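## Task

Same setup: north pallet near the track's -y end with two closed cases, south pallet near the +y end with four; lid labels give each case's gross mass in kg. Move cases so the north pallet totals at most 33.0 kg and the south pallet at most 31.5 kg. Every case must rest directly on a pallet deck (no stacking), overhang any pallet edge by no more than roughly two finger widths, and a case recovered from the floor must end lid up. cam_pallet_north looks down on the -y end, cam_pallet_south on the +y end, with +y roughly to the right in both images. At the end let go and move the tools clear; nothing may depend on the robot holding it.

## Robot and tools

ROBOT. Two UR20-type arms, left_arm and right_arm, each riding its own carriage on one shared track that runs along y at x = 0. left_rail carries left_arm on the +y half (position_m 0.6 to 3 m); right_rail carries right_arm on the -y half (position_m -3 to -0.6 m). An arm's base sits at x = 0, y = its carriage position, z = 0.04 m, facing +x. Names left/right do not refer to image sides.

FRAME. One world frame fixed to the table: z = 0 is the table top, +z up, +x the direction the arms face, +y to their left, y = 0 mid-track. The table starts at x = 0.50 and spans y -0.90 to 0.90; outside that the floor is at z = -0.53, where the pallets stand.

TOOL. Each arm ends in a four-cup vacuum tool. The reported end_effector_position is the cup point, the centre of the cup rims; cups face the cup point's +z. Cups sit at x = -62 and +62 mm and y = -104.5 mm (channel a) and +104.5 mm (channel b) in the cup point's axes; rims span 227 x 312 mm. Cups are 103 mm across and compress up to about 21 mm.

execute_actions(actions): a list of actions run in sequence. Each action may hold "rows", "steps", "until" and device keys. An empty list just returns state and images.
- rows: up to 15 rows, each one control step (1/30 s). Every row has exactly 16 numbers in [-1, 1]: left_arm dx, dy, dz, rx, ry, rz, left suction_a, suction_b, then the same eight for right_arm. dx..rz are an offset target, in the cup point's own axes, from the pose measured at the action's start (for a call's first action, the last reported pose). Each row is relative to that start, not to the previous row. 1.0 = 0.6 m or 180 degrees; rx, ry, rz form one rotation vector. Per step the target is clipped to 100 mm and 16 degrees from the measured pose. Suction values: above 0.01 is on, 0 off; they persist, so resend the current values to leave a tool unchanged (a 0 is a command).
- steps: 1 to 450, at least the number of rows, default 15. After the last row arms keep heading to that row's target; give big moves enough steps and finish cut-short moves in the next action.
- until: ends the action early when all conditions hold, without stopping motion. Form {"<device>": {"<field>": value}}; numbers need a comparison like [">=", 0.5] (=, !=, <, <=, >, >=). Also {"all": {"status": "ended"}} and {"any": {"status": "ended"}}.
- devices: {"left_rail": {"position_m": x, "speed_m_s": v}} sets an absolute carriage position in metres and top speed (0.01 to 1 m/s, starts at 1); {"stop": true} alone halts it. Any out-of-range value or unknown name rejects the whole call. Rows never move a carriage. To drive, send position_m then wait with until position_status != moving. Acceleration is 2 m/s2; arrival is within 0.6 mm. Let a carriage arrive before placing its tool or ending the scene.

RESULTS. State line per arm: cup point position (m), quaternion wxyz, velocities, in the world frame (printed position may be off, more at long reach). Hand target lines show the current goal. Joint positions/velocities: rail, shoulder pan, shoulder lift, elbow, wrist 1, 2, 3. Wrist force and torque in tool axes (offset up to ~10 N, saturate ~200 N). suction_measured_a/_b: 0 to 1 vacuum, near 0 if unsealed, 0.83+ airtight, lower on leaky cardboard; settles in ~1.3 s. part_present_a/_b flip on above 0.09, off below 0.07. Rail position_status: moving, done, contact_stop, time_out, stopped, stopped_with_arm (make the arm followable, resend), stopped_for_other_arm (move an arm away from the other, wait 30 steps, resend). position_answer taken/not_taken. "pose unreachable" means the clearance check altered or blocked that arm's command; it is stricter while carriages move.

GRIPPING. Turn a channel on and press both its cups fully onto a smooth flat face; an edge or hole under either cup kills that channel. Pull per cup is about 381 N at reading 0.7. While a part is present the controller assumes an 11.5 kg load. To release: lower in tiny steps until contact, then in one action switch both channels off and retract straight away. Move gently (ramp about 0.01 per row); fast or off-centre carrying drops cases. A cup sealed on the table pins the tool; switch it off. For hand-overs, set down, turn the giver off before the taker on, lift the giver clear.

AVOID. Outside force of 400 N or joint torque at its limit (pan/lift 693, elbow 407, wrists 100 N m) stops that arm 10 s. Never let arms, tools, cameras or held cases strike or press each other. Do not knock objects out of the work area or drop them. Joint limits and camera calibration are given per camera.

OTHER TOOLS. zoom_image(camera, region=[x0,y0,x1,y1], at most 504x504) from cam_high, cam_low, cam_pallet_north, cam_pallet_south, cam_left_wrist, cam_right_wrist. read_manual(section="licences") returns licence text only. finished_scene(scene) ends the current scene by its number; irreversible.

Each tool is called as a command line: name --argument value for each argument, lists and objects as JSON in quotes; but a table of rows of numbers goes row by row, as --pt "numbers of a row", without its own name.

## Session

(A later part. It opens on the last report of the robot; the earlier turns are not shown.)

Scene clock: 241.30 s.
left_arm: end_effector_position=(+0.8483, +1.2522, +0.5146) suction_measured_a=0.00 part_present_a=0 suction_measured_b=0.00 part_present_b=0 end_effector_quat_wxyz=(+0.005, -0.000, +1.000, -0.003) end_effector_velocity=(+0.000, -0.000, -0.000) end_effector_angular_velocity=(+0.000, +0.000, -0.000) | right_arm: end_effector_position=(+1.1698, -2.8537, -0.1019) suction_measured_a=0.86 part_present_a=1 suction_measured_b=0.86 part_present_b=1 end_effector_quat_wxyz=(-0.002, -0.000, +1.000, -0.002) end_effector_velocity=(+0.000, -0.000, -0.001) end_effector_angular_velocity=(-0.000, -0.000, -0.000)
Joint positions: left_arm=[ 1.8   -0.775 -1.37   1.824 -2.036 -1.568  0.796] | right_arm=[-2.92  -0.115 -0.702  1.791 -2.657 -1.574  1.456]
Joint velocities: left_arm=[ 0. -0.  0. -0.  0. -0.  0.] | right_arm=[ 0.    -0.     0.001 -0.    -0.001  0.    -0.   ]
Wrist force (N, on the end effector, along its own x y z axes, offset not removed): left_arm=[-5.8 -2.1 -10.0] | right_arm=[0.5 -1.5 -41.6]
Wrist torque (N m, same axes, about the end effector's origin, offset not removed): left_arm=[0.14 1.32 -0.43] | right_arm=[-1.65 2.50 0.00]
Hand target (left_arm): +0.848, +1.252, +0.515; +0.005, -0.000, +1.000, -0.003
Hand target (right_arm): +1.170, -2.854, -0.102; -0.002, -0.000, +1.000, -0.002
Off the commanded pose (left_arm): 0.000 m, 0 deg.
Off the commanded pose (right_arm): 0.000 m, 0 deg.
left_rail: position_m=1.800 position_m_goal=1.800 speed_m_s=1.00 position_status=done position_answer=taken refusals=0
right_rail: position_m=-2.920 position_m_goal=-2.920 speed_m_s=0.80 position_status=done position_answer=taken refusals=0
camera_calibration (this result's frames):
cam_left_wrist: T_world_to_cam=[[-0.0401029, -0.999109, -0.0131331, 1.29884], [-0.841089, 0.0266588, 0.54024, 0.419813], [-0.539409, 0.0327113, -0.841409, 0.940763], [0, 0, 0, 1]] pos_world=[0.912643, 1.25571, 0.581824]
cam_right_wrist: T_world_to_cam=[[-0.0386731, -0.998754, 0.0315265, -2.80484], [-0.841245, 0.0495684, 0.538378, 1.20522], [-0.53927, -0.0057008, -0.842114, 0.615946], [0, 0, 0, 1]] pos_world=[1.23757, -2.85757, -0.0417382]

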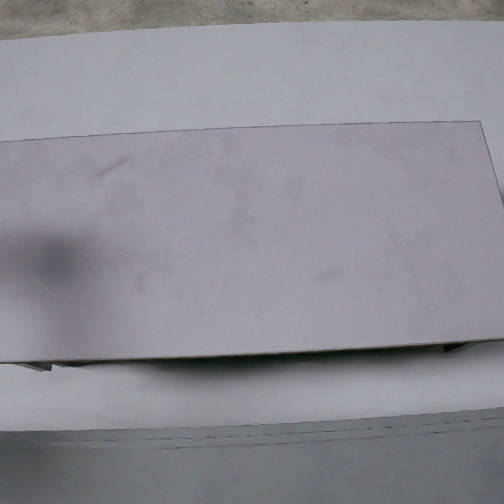

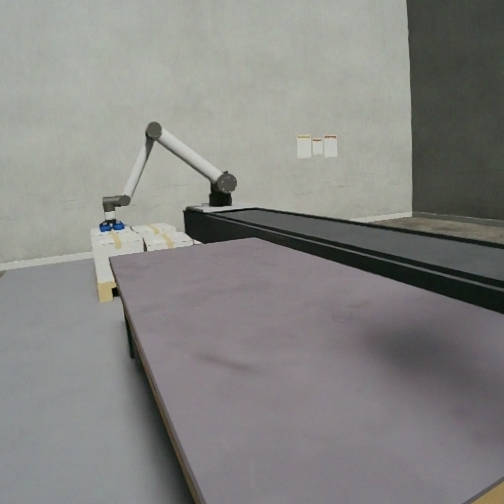

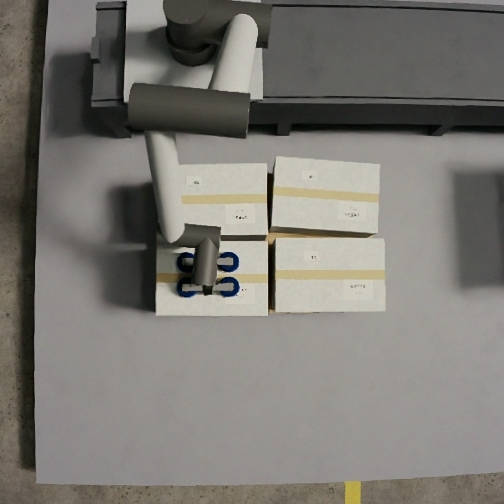

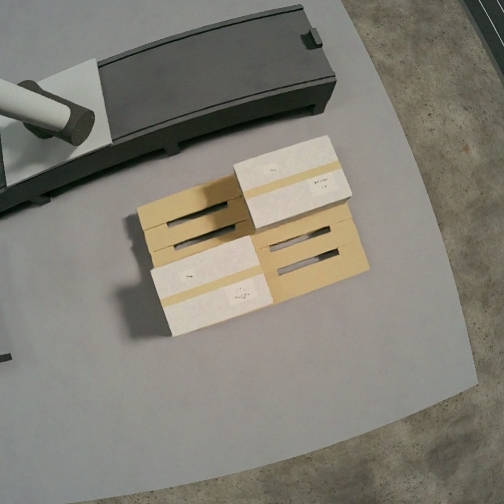

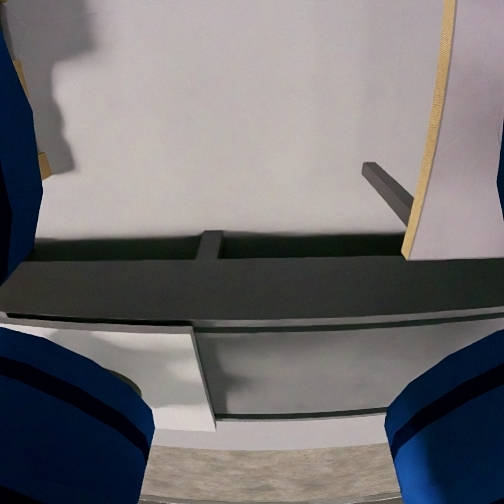

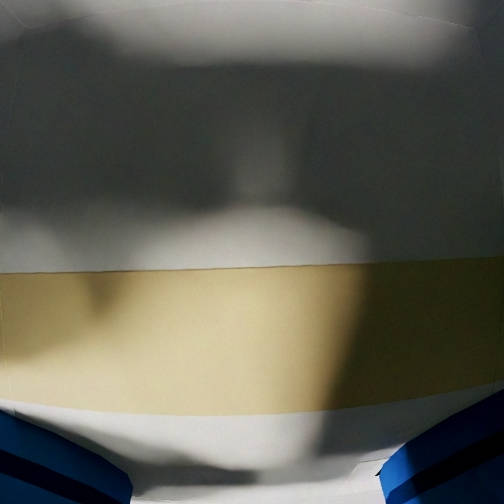

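execute_actions --actions '[{"rows":[[0,0,0,0,0,0,0,0,0,0,0.02,0,0,0,1,1]],"steps":12},{"rows":[[0,0,0,0,0,0,0,0,0,0,-0.7,0,0,0,0,0]],"steps":45}]'

Scene clock: 246.40 s.
left_arm: end_effector_position=(+0.8483, +1.2522, +0.5146) suction_measured_a=0.00 part_present_a=0 suction_measured_b=0.00 part_present_b=0 end_effector_quat_wxyz=(+0.005, -0.000, +1.000, -0.003) end_effector_velocity=(+0.000, +0.000, +0.000) end_effector_angular_velocity=(+0.000, -0.000, -0.000) | right_arm: end_effector_position=(+1.1711, -2.8520, +0.3067) suction_measured_a=0.00 part_present_a=0 suction_measured_b=0.00 part_present_b=0 end_effector_quat_wxyz=(-0.002, -0.000, +1.000, -0.002) end_effector_velocity=(-0.000, -0.000, +0.003) end_effector_angular_velocity=(-0.000, +0.001, -0.000)
Joint positions: left_arm=[ 1.8   -0.775 -1.37   1.824 -2.036 -1.568  0.796] | right_arm=[-2.92  -0.113 -1.07   1.712 -2.211 -1.574  1.457]
Joint velocities: left_arm=[ 0.  0. -0. -0.  0.  0.  0.] | right_arm=[ 0.    -0.    -0.002 -0.002  0.005 -0.    -0.   ]
Wrist force (N, on the end effector, along its own x y z axes, offset not removed): left_arm=[-4.0 -3.1 -4.6] | right_arm=[-0.4 4.5 1.0]
Wrist torque (N m, same axes, about the end effector's origin, offset not removed): left_arm=[-0.05 0.92 -0.41] | right_arm=[1.09 0.50 0.26]
Hand target (left_arm): +0.848, +1.252, +0.515; +0.005, -0.000, +1.000, -0.003
Hand target (right_arm): +1.171, -2.852, +0.307; -0.002, -0.000, +1.000, -0.002
Off the commanded pose (left_arm): 0.000 m, 0 deg.
Off the commanded pose (right_arm): 0.000 m, 0 deg.
left_rail: position_m=1.800 position_m_goal=1.800 speed_m_s=1.00 position_status=done position_answer=taken refusals=0
right_rail: position_m=-2.920 position_m_goal=-2.920 speed_m_s=0.80 position_status=done position_answer=taken refusals=0
camera_calibration (this result's frames):
cam_left_wrist: T_world_to_cam=[[-0.0401028, -0.999109, -0.013133, 1.29884], [-0.841089, 0.0266588, 0.54024, 0.419813], [-0.539408, 0.0327111, -0.841409, 0.940763], [0, 0, 0, 1]] pos_world=[0.912643, 1.25571, 0.581824]
cam_right_wrist: T_world_to_cam=[[-0.0386608, -0.998755, 0.0315342, -2.81597], [-0.841215, 0.0495625, 0.538425, 0.98617], [-0.539317, -0.00571108, -0.842083, 0.960767], [0, 0, 0, 1]] pos_world=[1.23887, -2.85585, 0.366866]

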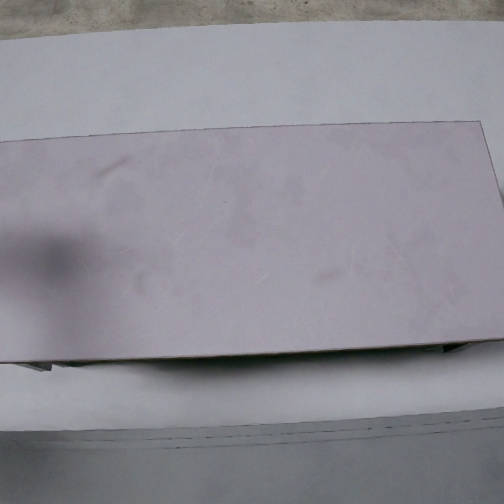

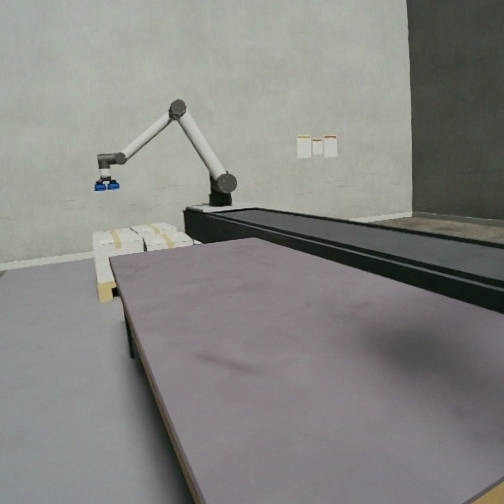

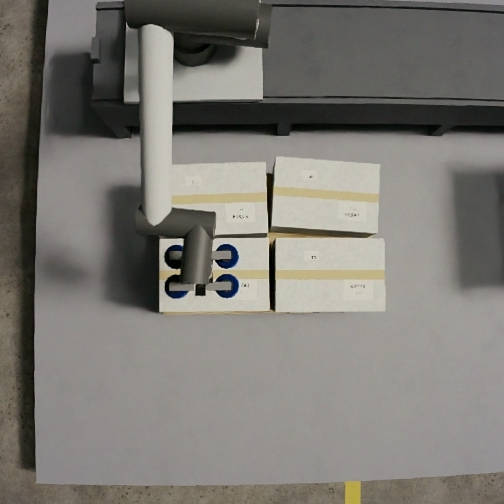

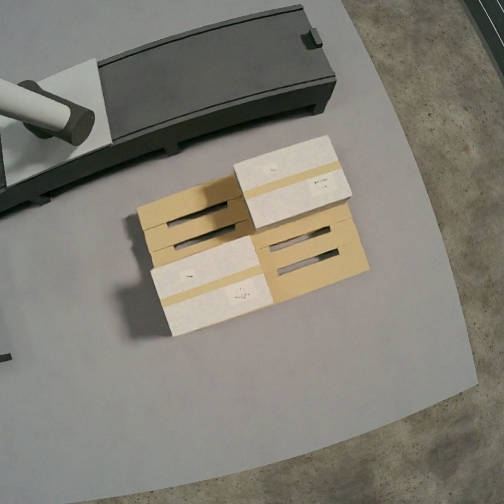

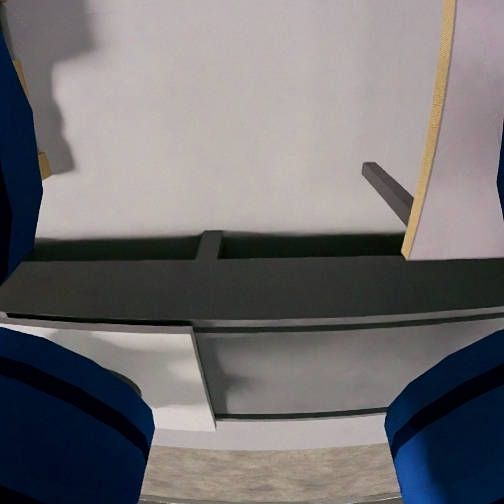

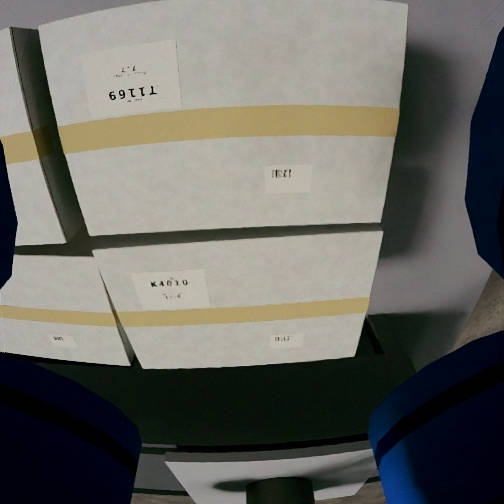

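finished_scene --scene 2

The scene is finished: the task was done.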